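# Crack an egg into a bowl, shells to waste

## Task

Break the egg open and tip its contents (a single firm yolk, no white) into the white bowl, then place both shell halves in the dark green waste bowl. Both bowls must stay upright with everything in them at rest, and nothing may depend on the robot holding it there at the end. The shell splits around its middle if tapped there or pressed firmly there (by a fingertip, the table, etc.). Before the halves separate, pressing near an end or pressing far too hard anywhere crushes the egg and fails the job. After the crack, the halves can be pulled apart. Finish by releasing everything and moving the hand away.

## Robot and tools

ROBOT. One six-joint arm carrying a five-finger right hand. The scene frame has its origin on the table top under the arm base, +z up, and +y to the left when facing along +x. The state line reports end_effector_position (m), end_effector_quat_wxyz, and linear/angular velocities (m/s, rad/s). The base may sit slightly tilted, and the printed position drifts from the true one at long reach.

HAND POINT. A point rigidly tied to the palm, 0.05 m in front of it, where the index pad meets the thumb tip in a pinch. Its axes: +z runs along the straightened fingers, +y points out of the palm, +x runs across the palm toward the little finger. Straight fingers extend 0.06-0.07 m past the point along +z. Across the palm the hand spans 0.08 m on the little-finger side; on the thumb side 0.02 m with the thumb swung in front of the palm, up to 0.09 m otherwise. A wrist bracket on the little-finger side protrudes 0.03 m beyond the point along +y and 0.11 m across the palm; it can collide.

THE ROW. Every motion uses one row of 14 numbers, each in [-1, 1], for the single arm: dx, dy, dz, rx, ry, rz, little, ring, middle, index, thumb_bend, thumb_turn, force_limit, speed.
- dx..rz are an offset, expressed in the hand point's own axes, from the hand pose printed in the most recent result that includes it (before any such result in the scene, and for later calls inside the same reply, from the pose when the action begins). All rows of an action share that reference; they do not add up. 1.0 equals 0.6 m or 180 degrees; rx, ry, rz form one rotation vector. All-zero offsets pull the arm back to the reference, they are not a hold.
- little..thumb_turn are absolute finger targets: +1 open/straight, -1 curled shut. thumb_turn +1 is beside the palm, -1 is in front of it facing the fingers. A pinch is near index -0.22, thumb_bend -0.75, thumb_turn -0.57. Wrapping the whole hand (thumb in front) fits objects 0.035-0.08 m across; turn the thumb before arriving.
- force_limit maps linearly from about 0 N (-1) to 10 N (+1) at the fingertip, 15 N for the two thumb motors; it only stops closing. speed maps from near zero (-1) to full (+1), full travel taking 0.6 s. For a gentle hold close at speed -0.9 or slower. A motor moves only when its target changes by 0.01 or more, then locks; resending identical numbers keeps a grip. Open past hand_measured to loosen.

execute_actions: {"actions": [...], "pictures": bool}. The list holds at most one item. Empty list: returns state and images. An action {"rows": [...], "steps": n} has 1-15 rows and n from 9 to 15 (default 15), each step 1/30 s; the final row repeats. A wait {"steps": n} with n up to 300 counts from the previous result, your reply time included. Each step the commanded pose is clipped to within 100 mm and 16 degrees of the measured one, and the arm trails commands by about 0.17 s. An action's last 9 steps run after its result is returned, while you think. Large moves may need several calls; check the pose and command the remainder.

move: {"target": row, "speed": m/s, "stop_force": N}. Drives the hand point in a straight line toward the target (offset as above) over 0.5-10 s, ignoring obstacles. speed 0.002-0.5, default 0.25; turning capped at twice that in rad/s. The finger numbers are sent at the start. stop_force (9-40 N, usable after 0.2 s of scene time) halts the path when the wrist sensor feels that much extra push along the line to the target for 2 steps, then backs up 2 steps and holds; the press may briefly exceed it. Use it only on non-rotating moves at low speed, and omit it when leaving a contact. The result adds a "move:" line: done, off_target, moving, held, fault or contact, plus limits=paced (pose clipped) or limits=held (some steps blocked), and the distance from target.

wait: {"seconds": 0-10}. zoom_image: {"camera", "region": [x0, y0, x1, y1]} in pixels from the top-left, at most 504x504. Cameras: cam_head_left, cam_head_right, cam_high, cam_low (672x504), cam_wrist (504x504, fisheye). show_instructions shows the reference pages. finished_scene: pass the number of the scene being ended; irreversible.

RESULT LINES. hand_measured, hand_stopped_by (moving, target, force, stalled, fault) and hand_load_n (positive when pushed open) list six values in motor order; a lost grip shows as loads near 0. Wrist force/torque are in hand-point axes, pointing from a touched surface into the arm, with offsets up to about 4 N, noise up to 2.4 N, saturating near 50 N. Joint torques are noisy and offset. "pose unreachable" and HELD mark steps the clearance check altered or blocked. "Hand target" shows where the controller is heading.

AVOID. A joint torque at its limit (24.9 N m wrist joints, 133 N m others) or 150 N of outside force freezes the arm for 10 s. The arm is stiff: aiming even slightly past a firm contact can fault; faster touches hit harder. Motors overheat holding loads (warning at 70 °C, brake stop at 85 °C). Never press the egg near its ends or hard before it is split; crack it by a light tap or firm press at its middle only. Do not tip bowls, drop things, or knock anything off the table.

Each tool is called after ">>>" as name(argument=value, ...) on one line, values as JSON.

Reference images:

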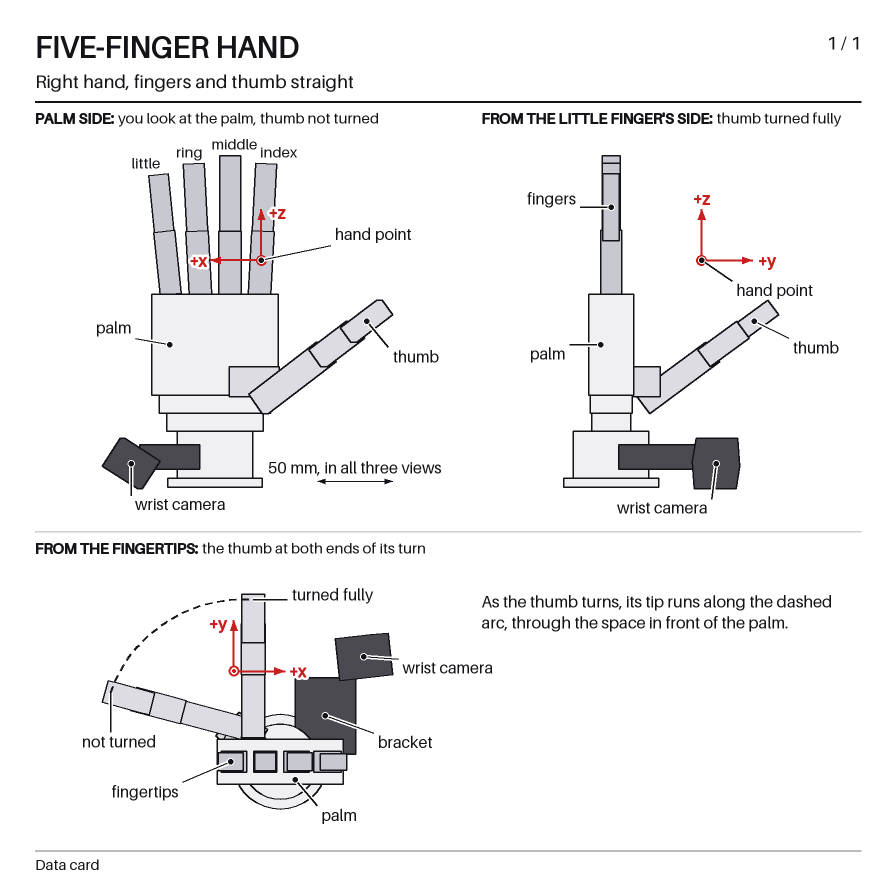

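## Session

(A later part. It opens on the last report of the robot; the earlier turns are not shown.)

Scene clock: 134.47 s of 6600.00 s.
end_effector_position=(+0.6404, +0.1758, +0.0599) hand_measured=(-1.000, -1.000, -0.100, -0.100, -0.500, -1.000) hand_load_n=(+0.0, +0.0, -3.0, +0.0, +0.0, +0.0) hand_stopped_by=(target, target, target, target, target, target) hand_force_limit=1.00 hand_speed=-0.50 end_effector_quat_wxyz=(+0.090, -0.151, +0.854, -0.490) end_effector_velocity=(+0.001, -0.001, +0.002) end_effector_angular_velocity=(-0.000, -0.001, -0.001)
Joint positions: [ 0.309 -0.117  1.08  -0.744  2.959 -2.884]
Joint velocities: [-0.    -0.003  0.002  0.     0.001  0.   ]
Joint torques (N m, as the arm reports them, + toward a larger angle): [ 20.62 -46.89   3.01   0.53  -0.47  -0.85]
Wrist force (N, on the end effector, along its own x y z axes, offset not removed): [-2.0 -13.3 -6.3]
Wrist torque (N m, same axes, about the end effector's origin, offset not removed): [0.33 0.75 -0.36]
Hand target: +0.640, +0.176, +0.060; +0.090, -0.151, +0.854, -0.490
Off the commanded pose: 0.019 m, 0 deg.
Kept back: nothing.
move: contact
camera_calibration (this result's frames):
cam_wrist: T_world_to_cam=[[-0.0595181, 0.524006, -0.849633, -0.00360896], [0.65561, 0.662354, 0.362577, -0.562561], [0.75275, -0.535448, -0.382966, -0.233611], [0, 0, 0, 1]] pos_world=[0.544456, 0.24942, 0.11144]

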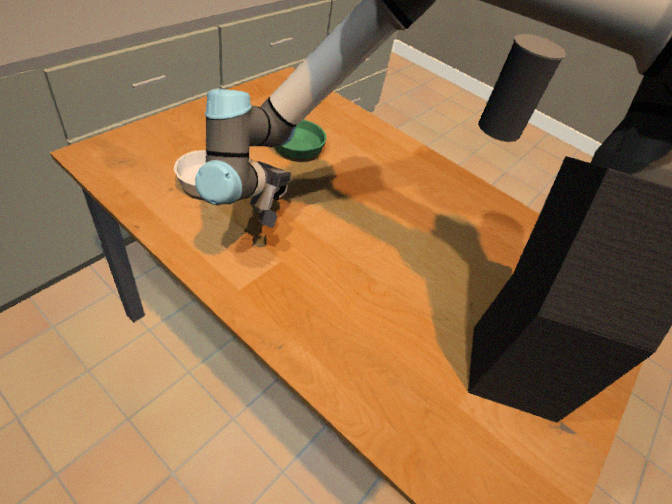

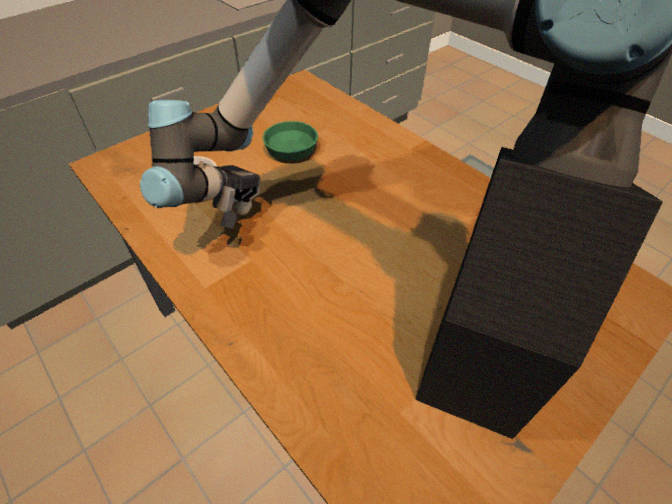

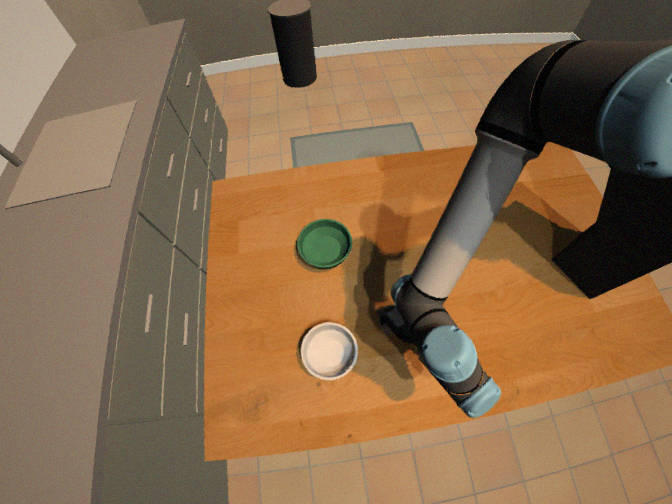

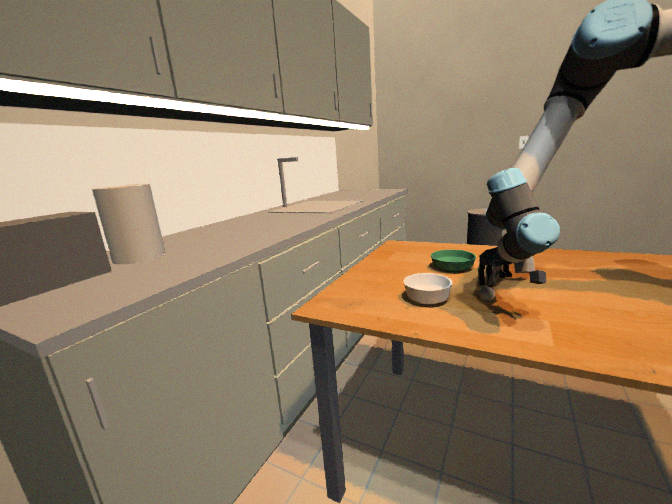

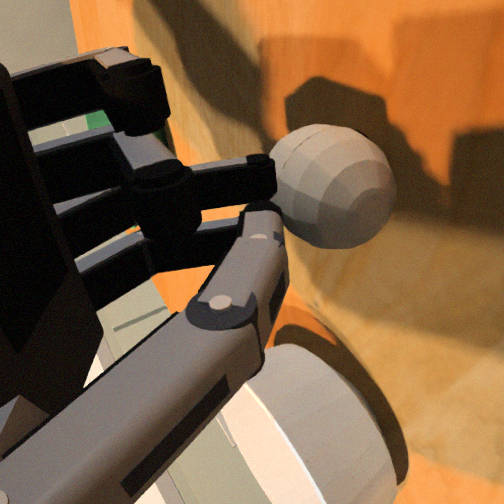

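>>> move(target=[0,-0.006,-0.0035,0,0,0,-1,-1,-0.1,-0.1,-0.5,-1,1,-0.5], speed=0.01)

>>> move(target=[0.005,-0.008,0.014,0.04,0,0,-1,-1,-0.17,-0.1,-0.35,-1,1,-0.5], speed=0.02)

>>> move(target=[0,0.028,0.012,0,0,0,-1,-1,-0.17,-0.1,-0.35,-1,1,-0.5], speed=0.003, stop_force=10)

>>> zoom_image(camera="cam_wrist", region=[180,80,430,330])

Scene clock: 135.73 s of 6600.00 s.
end_effector_position=(+0.6404, +0.1758, +0.0639) hand_measured=(-1.000, -1.000, -0.100, -0.100, -0.500, -1.000) hand_load_n=(+0.0, +0.0, +0.0, +0.0, +0.0, +0.0) hand_stopped_by=(target, target, target, target, target, target) hand_force_limit=1.00 hand_speed=-0.50 end_effector_quat_wxyz=(+0.090, -0.151, +0.854, -0.490) end_effector_velocity=(-0.001, +0.000, +0.001) end_effector_angular_velocity=(+0.000, +0.002, +0.002)
Joint positions: [ 0.312 -0.124  1.085 -0.739  2.961 -2.88 ]
Joint velocities: [ 0.001 -0.002  0.003  0.004 -0.     0.002]
Joint torques (N m, as the arm reports them, + toward a larger angle): [ 39.25 -54.77  -1.41   2.32   2.49   1.58]
Wrist force (N, on the end effector, along its own x y z axes, offset not removed): [-5.2 -1.2 2.3]
Wrist torque (N m, same axes, about the end effector's origin, offset not removed): [-0.21 0.68 -0.27]
Hand target: +0.640, +0.176, +0.064; +0.090, -0.151, +0.854, -0.490
Off the commanded pose: 0.000 m, 0 deg.
Kept back: nothing.
move: done
camera_calibration (this result's frames):
cam_wrist: T_world_to_cam=[[-0.0595232, 0.523981, -0.849647, -0.000218417], [0.655604, 0.662371, 0.362558, -0.56398], [0.752755, -0.535451, -0.382951, -0.232083], [0, 0, 0, 1]] pos_world=[0.544436, 0.24941, 0.115414]

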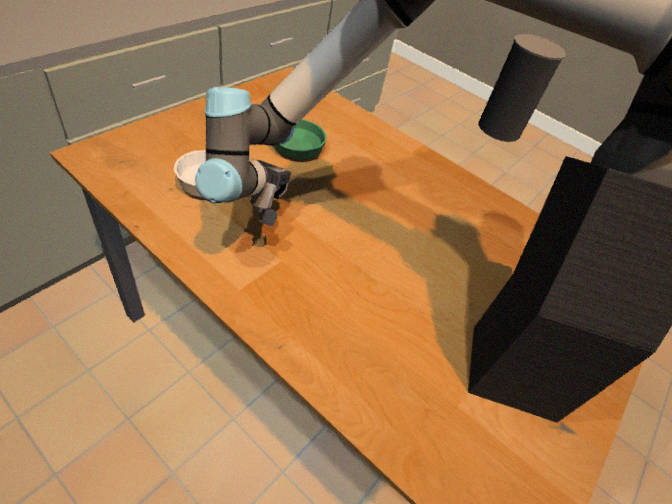

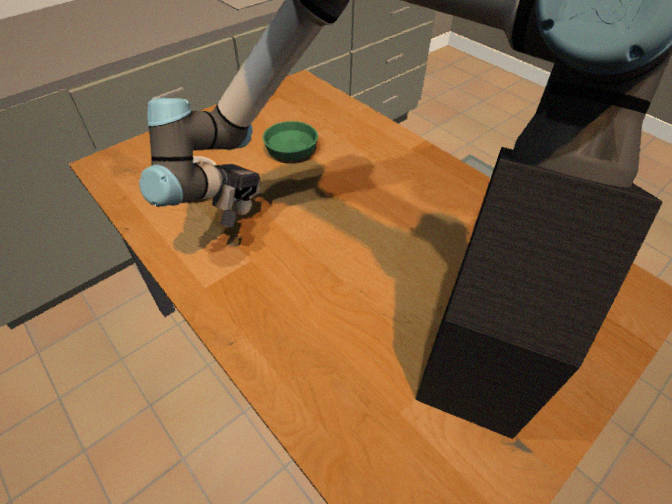

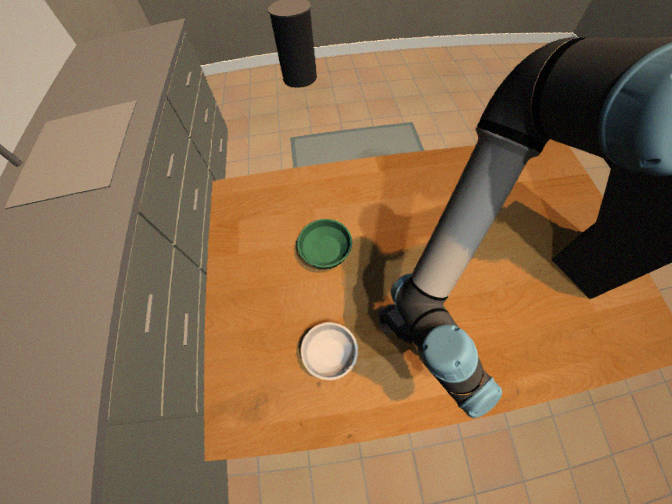

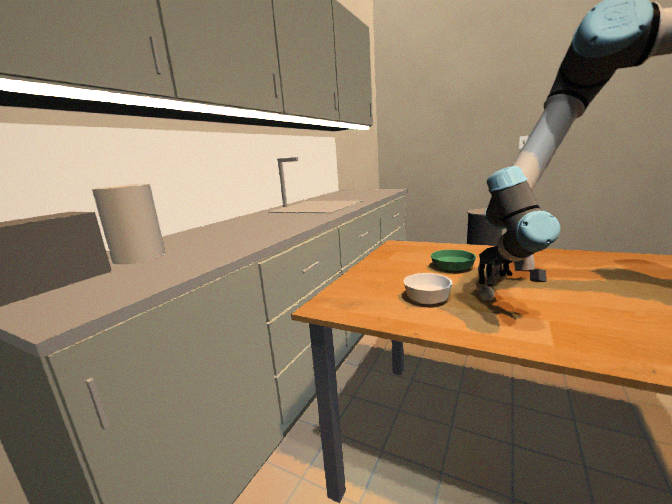

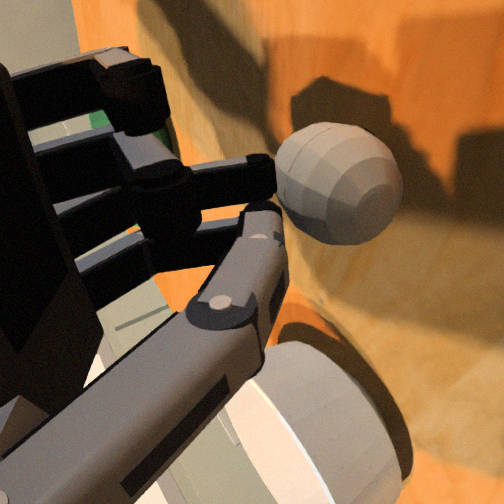

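Scene clock: 139.10 s of 6600.00 s.
end_effector_position=(+0.6408, +0.1658, +0.0637) hand_measured=(-1.000, -1.000, -0.170, -0.100, -0.350, -1.000) hand_load_n=(+0.0, +0.0, +0.0, +0.0, +0.0, +0.0) hand_stopped_by=(target, target, target, target, target, target) hand_force_limit=1.00 hand_speed=-0.50 end_effector_quat_wxyz=(+0.099, -0.146, +0.822, -0.541) end_effector_velocity=(-0.000, -0.001, -0.000) end_effector_angular_velocity=(-0.015, -0.004, -0.004)
Joint positions: [ 0.309 -0.133  1.289 -1.601  2.949 -3.536]
Joint velocities: [-0.     0.01   0.01  -0.104 -0.002 -0.082]
Joint torques (N m, as the arm reports them, + toward a larger angle): [ 15.76 -39.43   1.57  -1.71  -3.1   -1.73]
Wrist force (N, on the end effector, along its own x y z axes, offset not removed): [-0.5 0.0 -4.5]
Wrist torque (N m, same axes, about the end effector's origin, offset not removed): [0.40 0.34 -0.10]
Hand target: +0.641, +0.166, +0.064; +0.099, -0.145, +0.822, -0.542
Off the commanded pose: 0.000 m, 0 deg.
Kept back: nothing.
move: done
camera_calibration (this result's frames):
cam_wrist: T_world_to_cam=[[-0.0218588, 0.42339, -0.905684, 0.00102468], [0.64136, 0.700866, 0.312162, -0.551631], [0.766929, -0.574046, -0.286865, -0.246672], [0, 0, 0, 1]] pos_world=[0.542996, 0.244584, 0.102364]

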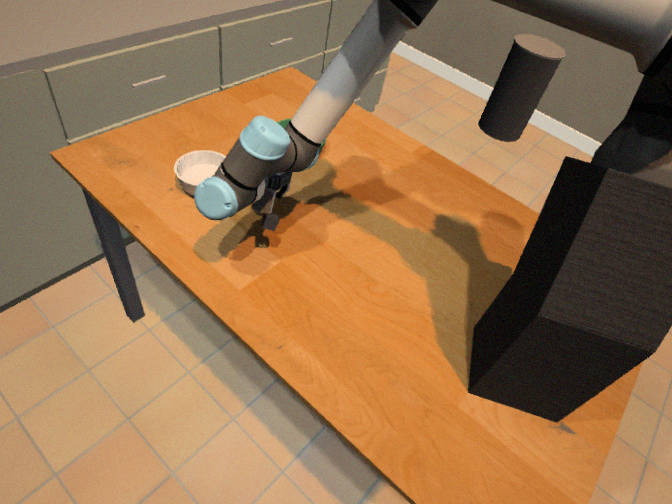

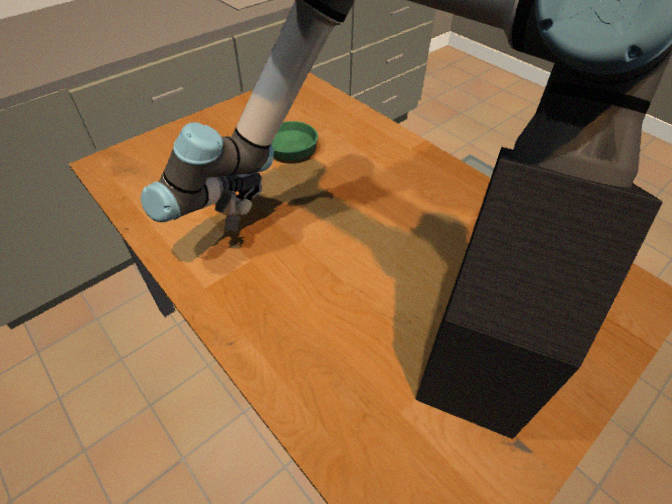

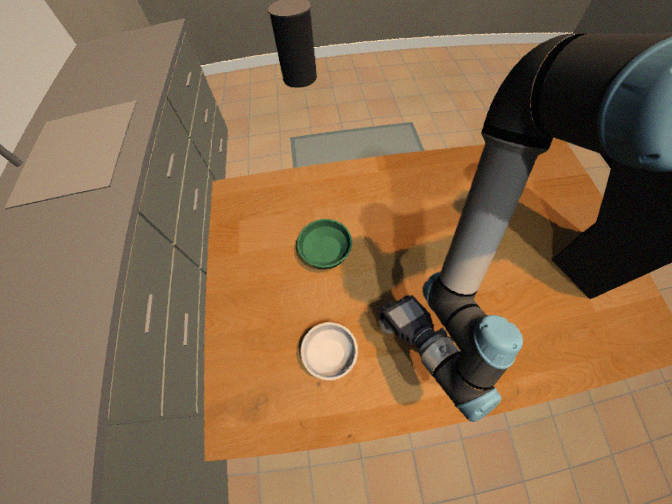

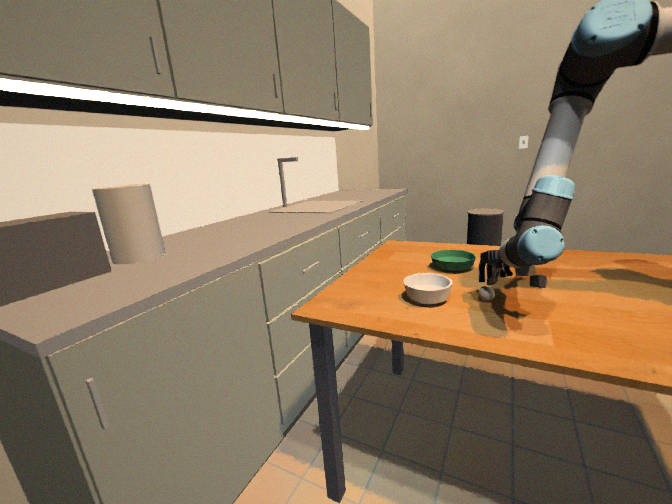

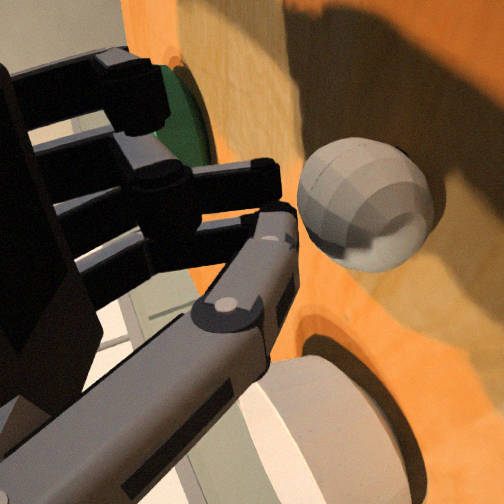

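Scene clock: 142.23 s of 6600.00 s.
end_effector_position=(+0.6409, +0.1658, +0.0554) hand_measured=(-1.000, -1.000, -0.170, -0.100, -0.350, -1.000) hand_load_n=(+0.0, +0.0, -1.0, +0.0, +0.0, +0.0) hand_stopped_by=(target, target, target, target, target, target) hand_force_limit=1.00 hand_speed=-0.50 end_effector_quat_wxyz=(+0.099, -0.146, +0.822, -0.541) end_effector_velocity=(+0.001, -0.000, +0.001) end_effector_angular_velocity=(-0.000, -0.001, +0.001)
Joint positions: [ 0.303 -0.116  1.271 -1.587  2.943 -3.523]
Joint velocities: [ 0.    -0.002  0.003 -0.001 -0.001 -0.001]
Joint torques (N m, as the arm reports them, + toward a larger angle): [ 22.31 -46.66   1.78  -1.17   0.7   -1.38]
Wrist force (N, on the end effector, along its own x y z axes, offset not removed): [1.8 -14.1 -5.5]
Wrist torque (N m, same axes, about the end effector's origin, offset not removed): [-0.15 0.16 -0.34]
Hand target: +0.641, +0.166, +0.056; +0.099, -0.146, +0.822, -0.541
Off the commanded pose: 0.010 m, 0 deg.
Kept back: nothing.
move: contact
camera_calibration (this result's frames):
cam_wrist: T_world_to_cam=[[-0.0216548, 0.423373, -0.905697, -0.00660511], [0.641344, 0.70083, 0.312273, -0.549087], [0.766948, -0.574101, -0.286704, -0.24917], [0, 0, 0, 1]] pos_world=[0.543111, 0.244564, 0.0940446]

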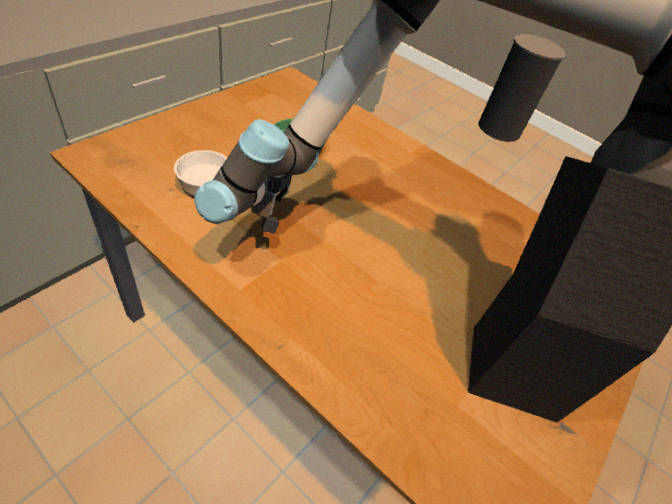

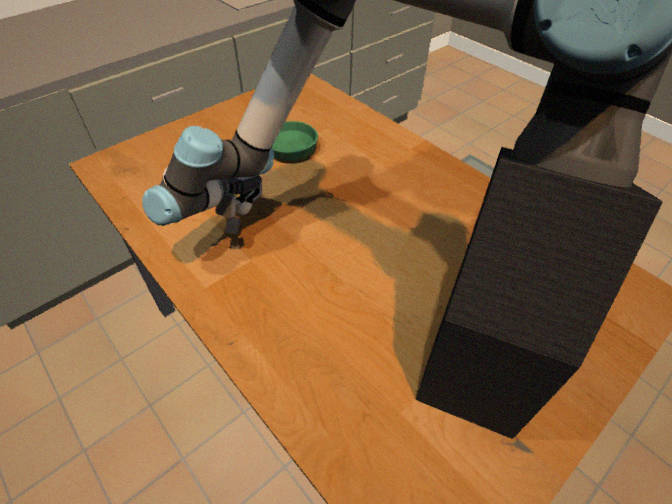

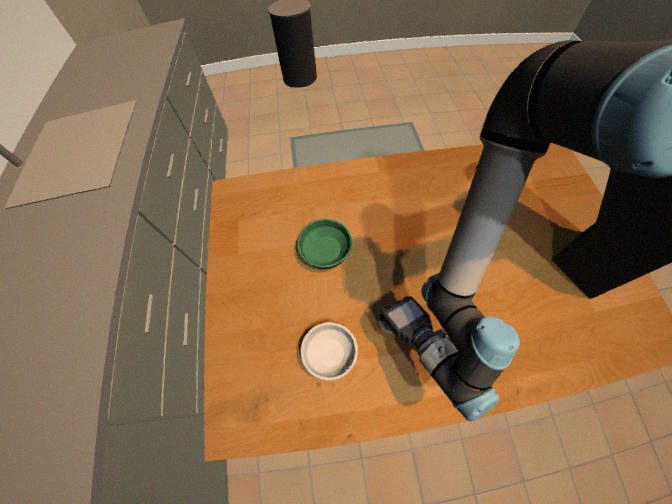

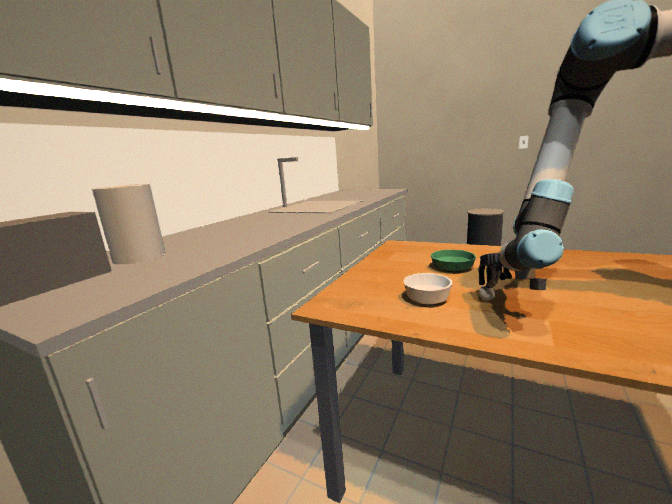

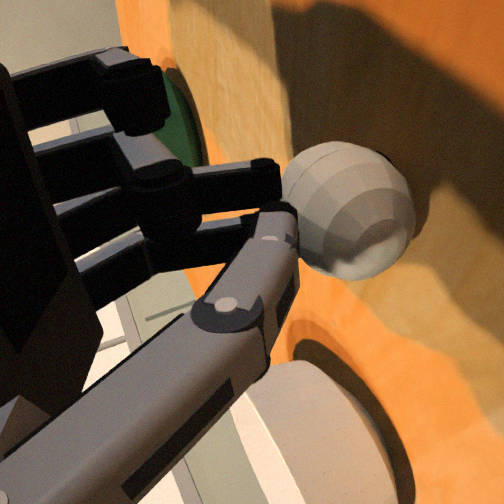

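Region (180, 80, 430, 330) of cam_wrist's 504x504 image, scaled by 2.016, with more detail than that image has.

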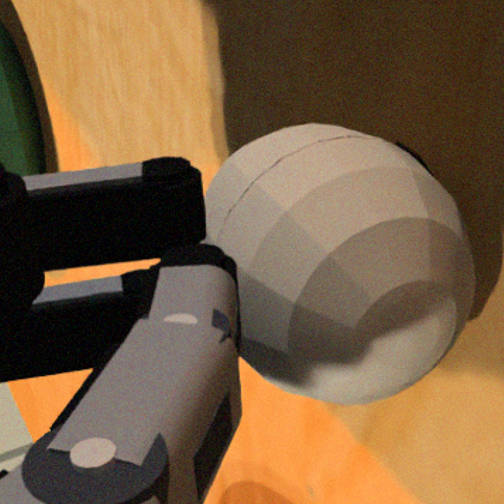

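Spread slightly.

>>> execute_actions(actions=[{"rows":[[0,0,0,0,0,0,-1,-1,-0.11,-0.04,-0.23,-1,1,-0.9]],"steps":15}])

>>> execute_actions(actions=[{"steps":25}], pictures=true)

>>> zoom_image(camera="cam_wrist", region=[180,80,430,330])

Scene clock: 142.77 s of 6600.00 s.
end_effector_position=(+0.6409, +0.1657, +0.0555) hand_measured=(-1.000, -1.000, -0.154, -0.084, -0.340, -1.000) hand_load_n=(+0.0, +0.0, -2.0, +0.0, +0.0, +0.0) hand_stopped_by=(target, target, moving, moving, moving, target) hand_force_limit=1.00 hand_speed=-0.90 end_effector_quat_wxyz=(+0.099, -0.146, +0.822, -0.541) end_effector_velocity=(+0.001, +0.000, +0.000) end_effector_angular_velocity=(+0.000, -0.001, -0.000)
Joint positions: [ 0.303 -0.117  1.271 -1.587  2.943 -3.523]
Joint velocities: [-0.     0.001 -0.002  0.    -0.001  0.   ]
Joint torques (N m, as the arm reports them, + toward a larger angle): [ 35.37 -30.6   -9.     1.36  -0.84   1.65]
Wrist force (N, on the end effector, along its own x y z axes, offset not removed): [-1.9 -8.6 -6.2]
Wrist torque (N m, same axes, about the end effector's origin, offset not removed): [0.72 1.00 -0.42]
Steps of this call (steps 1 to 10: nothing new was sent; steps 11 to 16: the first 6 steps of this action). Readings (end_effector_position | what the end effector reports):
11: (+0.6409, +0.1657, +0.0555) | hand_measured=(-1.000, -1.000, -0.170, -0.100, -0.350, -1.000) hand_load_n=(+0.0, +0.0, -1.0, +0.0, +0.0, +0.0) hand_stopped_by=(target, target, moving, moving, moving, target) hand_force_limit=1.00 hand_speed=-0.90
12: (+0.6409, +0.1657, +0.0555) | hand_measured=(-1.000, -1.000, -0.170, -0.100, -0.350, -1.000) hand_load_n=(+0.0, +0.0, -1.0, +0.0, +0.0, +0.0) hand_stopped_by=(target, target, moving, moving, moving, target) hand_force_limit=1.00 hand_speed=-0.90
14: (+0.6409, +0.1657, +0.0555) | hand_measured=(-1.000, -1.000, -0.166, -0.094, -0.346, -1.000) hand_load_n=(+0.0, +0.0, -1.5, +0.0, +0.0, +0.0) hand_stopped_by=(target, target, moving, moving, moving, target) hand_force_limit=1.00 hand_speed=-0.90
16: the state above

Scene clock: 143.60 s of 6600.00 s.
end_effector_position=(+0.6409, +0.1658, +0.0554) hand_measured=(-1.000, -1.000, -0.110, -0.040, -0.254, -1.000) hand_load_n=(+0.0, +0.0, -2.5, +0.0, -2.0, -0.5) hand_stopped_by=(target, target, target, target, moving, target) hand_force_limit=1.00 hand_speed=-0.90 end_effector_quat_wxyz=(+0.099, -0.146, +0.822, -0.541) end_effector_velocity=(-0.000, +0.000, -0.000) end_effector_angular_velocity=(-0.000, +0.001, +0.000)
Joint positions: [ 0.303 -0.116  1.271 -1.587  2.943 -3.523]
Joint velocities: [ 0.     0.     0.     0.001  0.    -0.   ]
Joint torques (N m, as the arm reports them, + toward a larger angle): [ 22.64 -28.06  -8.61   1.85  -1.93   1.54]
Wrist force (N, on the end effector, along its own x y z axes, offset not removed): [2.2 -16.5 -5.8]
Wrist torque (N m, same axes, about the end effector's origin, offset not removed): [0.35 0.19 -0.23]
Hand target: +0.641, +0.166, +0.055; +0.099, -0.146, +0.822, -0.541
Off the commanded pose: 0.000 m, 0 deg.
Kept back: nothing.
Steps of this call (steps 1 to 9: the last 9 steps of your previous action; steps 10 to 25: nothing new was sent). Readings (end_effector_position | what the end effector reports):
1: (+0.6409, +0.1657, +0.0555) | hand_measured=(-1.000, -1.000, -0.148, -0.078, -0.336, -1.000) hand_load_n=(+0.0, +0.0, -2.0, +0.0, -0.5, +0.0) hand_stopped_by=(target, target, moving, moving, moving, target) hand_force_limit=1.00 hand_speed=-0.90
2: (+0.6409, +0.1658, +0.0555) | hand_measured=(-1.000, -1.000, -0.144, -0.072, -0.334, -1.000) hand_load_n=(+0.0, +0.0, -2.5, +0.0, -1.0, +0.0) hand_stopped_by=(target, target, moving, moving, moving, target) hand_force_limit=1.00 hand_speed=-0.90
4: (+0.6409, +0.1658, +0.0555) | hand_measured=(-1.000, -1.000, -0.132, -0.062, -0.328, -1.000) hand_load_n=(+0.0, +0.0, -2.5, +0.0, -1.5, +0.0) hand_stopped_by=(target, target, moving, moving, moving, target) hand_force_limit=1.00 hand_speed=-0.90
8: (+0.6410, +0.1658, +0.0555) | hand_measured=(-1.000, -1.000, -0.112, -0.040, -0.314, -1.000) hand_load_n=(+0.0, +0.0, -2.5, +0.0, -2.0, -0.5) hand_stopped_by=(target, target, moving, moving, moving, target) hand_force_limit=1.00 hand_speed=-0.90
25: the state above
camera_calibration (this result's frames):
cam_wrist: T_world_to_cam=[[-0.0216518, 0.42338, -0.905694, -0.00660728], [0.641308, 0.700855, 0.312293, -0.549096], [0.766978, -0.574067, -0.286691, -0.249175], [0, 0, 0, 1]] pos_world=[0.543108, 0.24459, 0.0940583]

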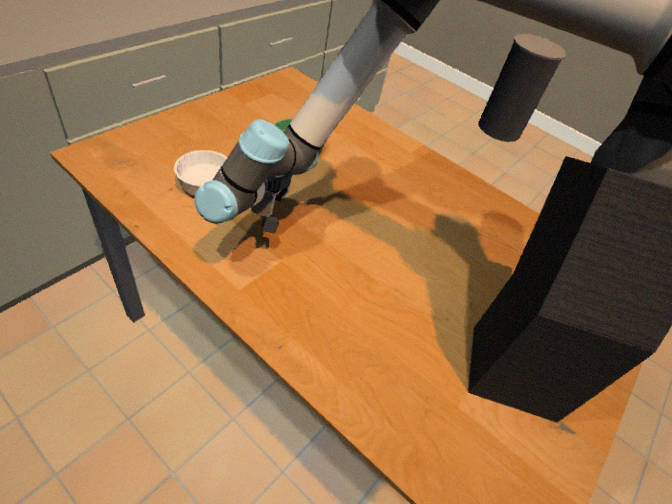

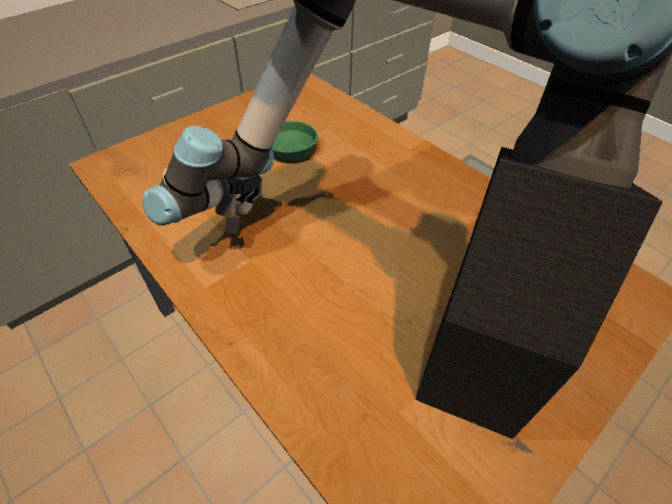

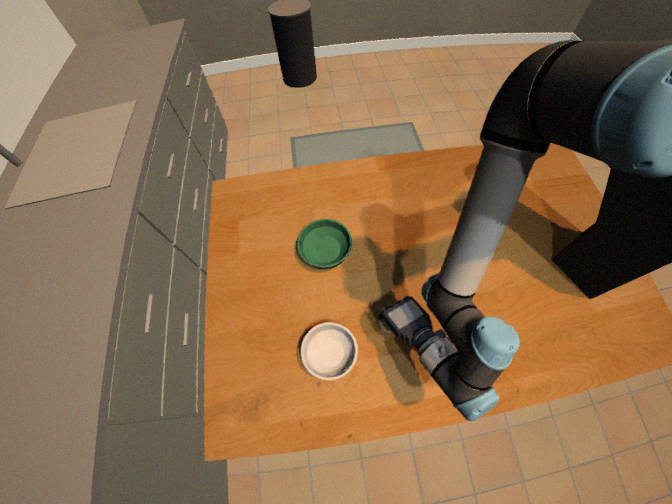

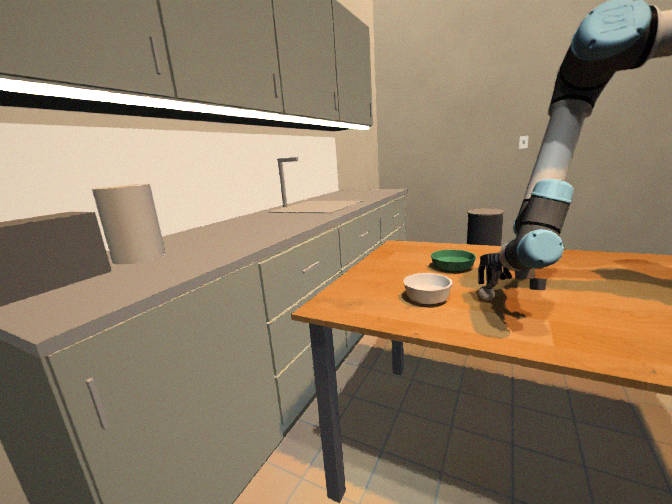

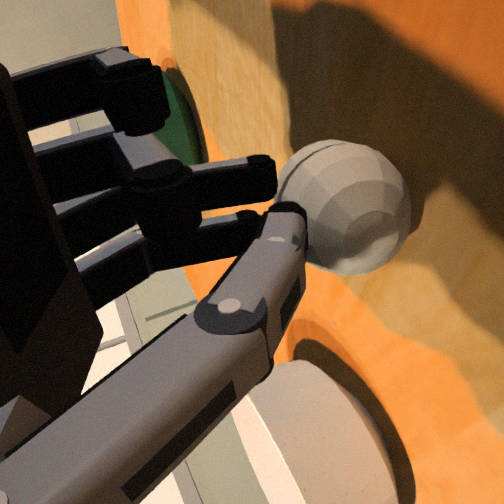

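Region (180, 80, 430, 330) of cam_wrist's 504x504 image, scaled by 2.016, with more detail than that image has.

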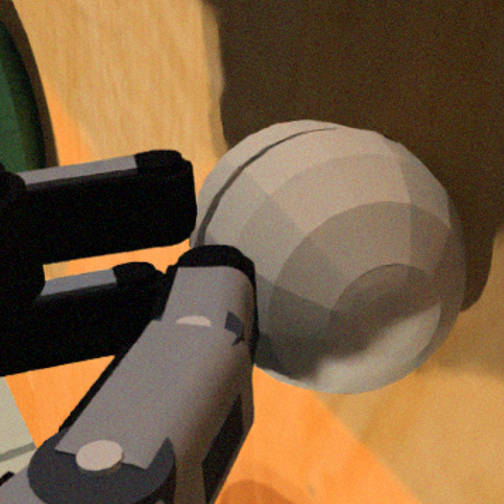

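>>> move(target=[0,0.002,0.001,0,0,0,-1,-1,-0.03,0.04,-0.1,-1,1,-0.92], speed=0.002)

>>> zoom_image(camera="cam_wrist", region=[180,80,430,330])

Scene clock: 145.03 s of 6600.00 s.
end_effector_position=(+0.6410, +0.1657, +0.0541) hand_measured=(-1.000, -1.000, -0.030, +0.040, -0.178, -1.000) hand_load_n=(+0.0, +0.0, +0.5, +0.0, -16.5, -0.5) hand_stopped_by=(target, target, target, target, moving, target) hand_force_limit=1.00 hand_speed=-0.92 end_effector_quat_wxyz=(+0.099, -0.146, +0.822, -0.541) end_effector_velocity=(+0.000, -0.000, +0.000) end_effector_angular_velocity=(+0.000, -0.001, -0.001)
Joint positions: [ 0.302 -0.114  1.268 -1.584  2.942 -3.521]
Joint velocities: [-0.    -0.001 -0.    -0.     0.     0.   ]
Joint torques (N m, as the arm reports them, + toward a larger angle): [  4.02 -22.7   -6.49   2.96  -0.51   1.09]
Wrist force (N, on the end effector, along its own x y z axes, offset not removed): [3.2 -26.4 -13.4]
Wrist torque (N m, same axes, about the end effector's origin, offset not removed): [0.01 -0.13 0.02]
Hand target: +0.641, +0.166, +0.054; +0.099, -0.146, +0.822, -0.541
Off the commanded pose: 0.000 m, 0 deg.
Kept back: nothing.
move: done
camera_calibration (this result's frames):
cam_wrist: T_world_to_cam=[[-0.0216096, 0.42338, -0.905694, -0.00779519], [0.641293, 0.700855, 0.312324, -0.548667], [0.766992, -0.574066, -0.286656, -0.249634], [0, 0, 0, 1]] pos_world=[0.543155, 0.244529, 0.0927424]

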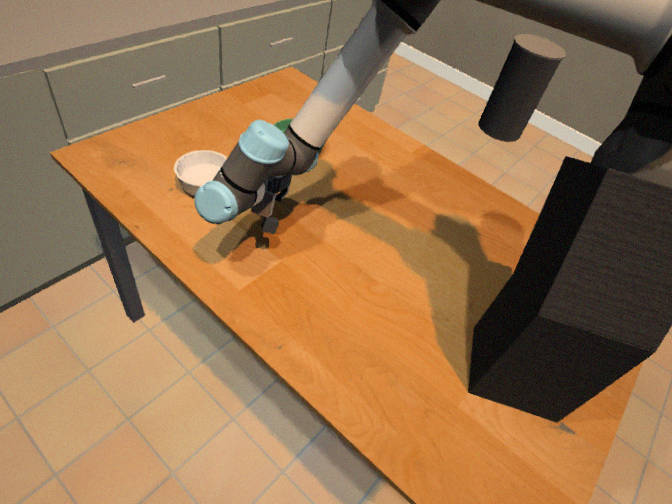

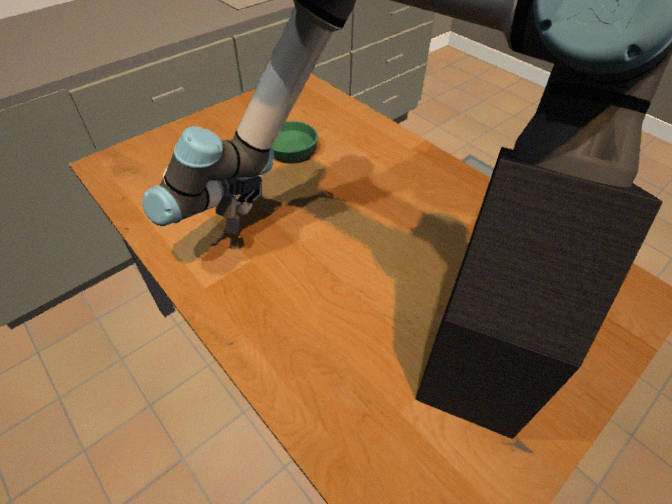

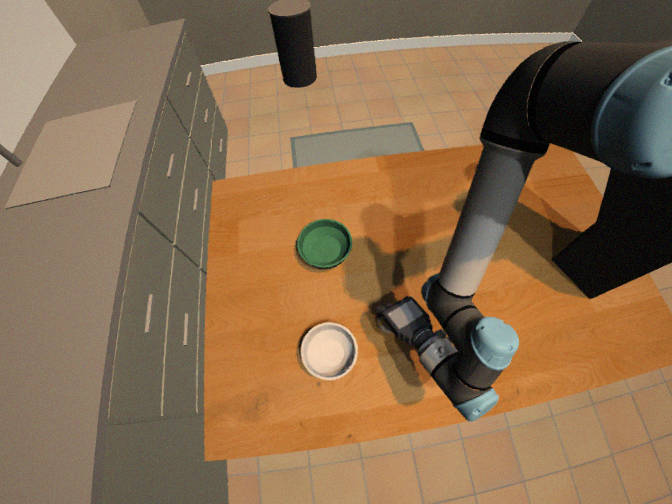

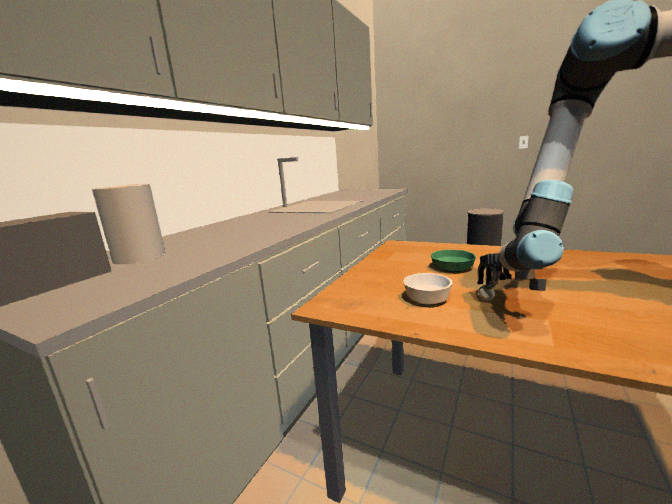

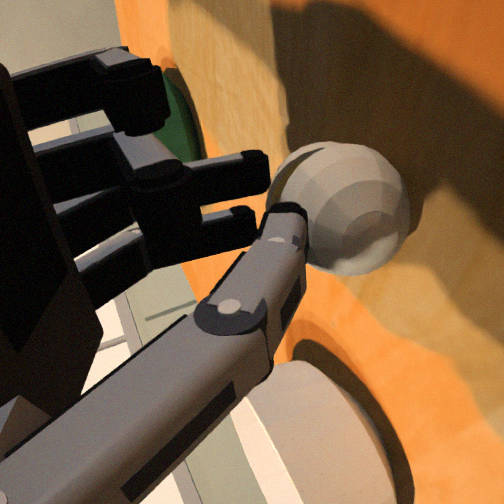

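Region (180, 80, 430, 330) of cam_wrist's 504x504 image, scaled by 2.016, with more detail than that image has.

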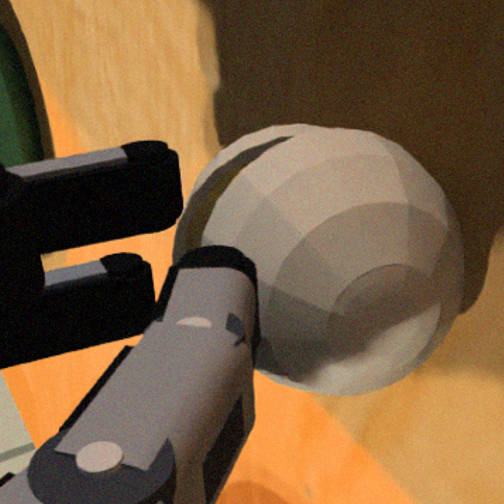

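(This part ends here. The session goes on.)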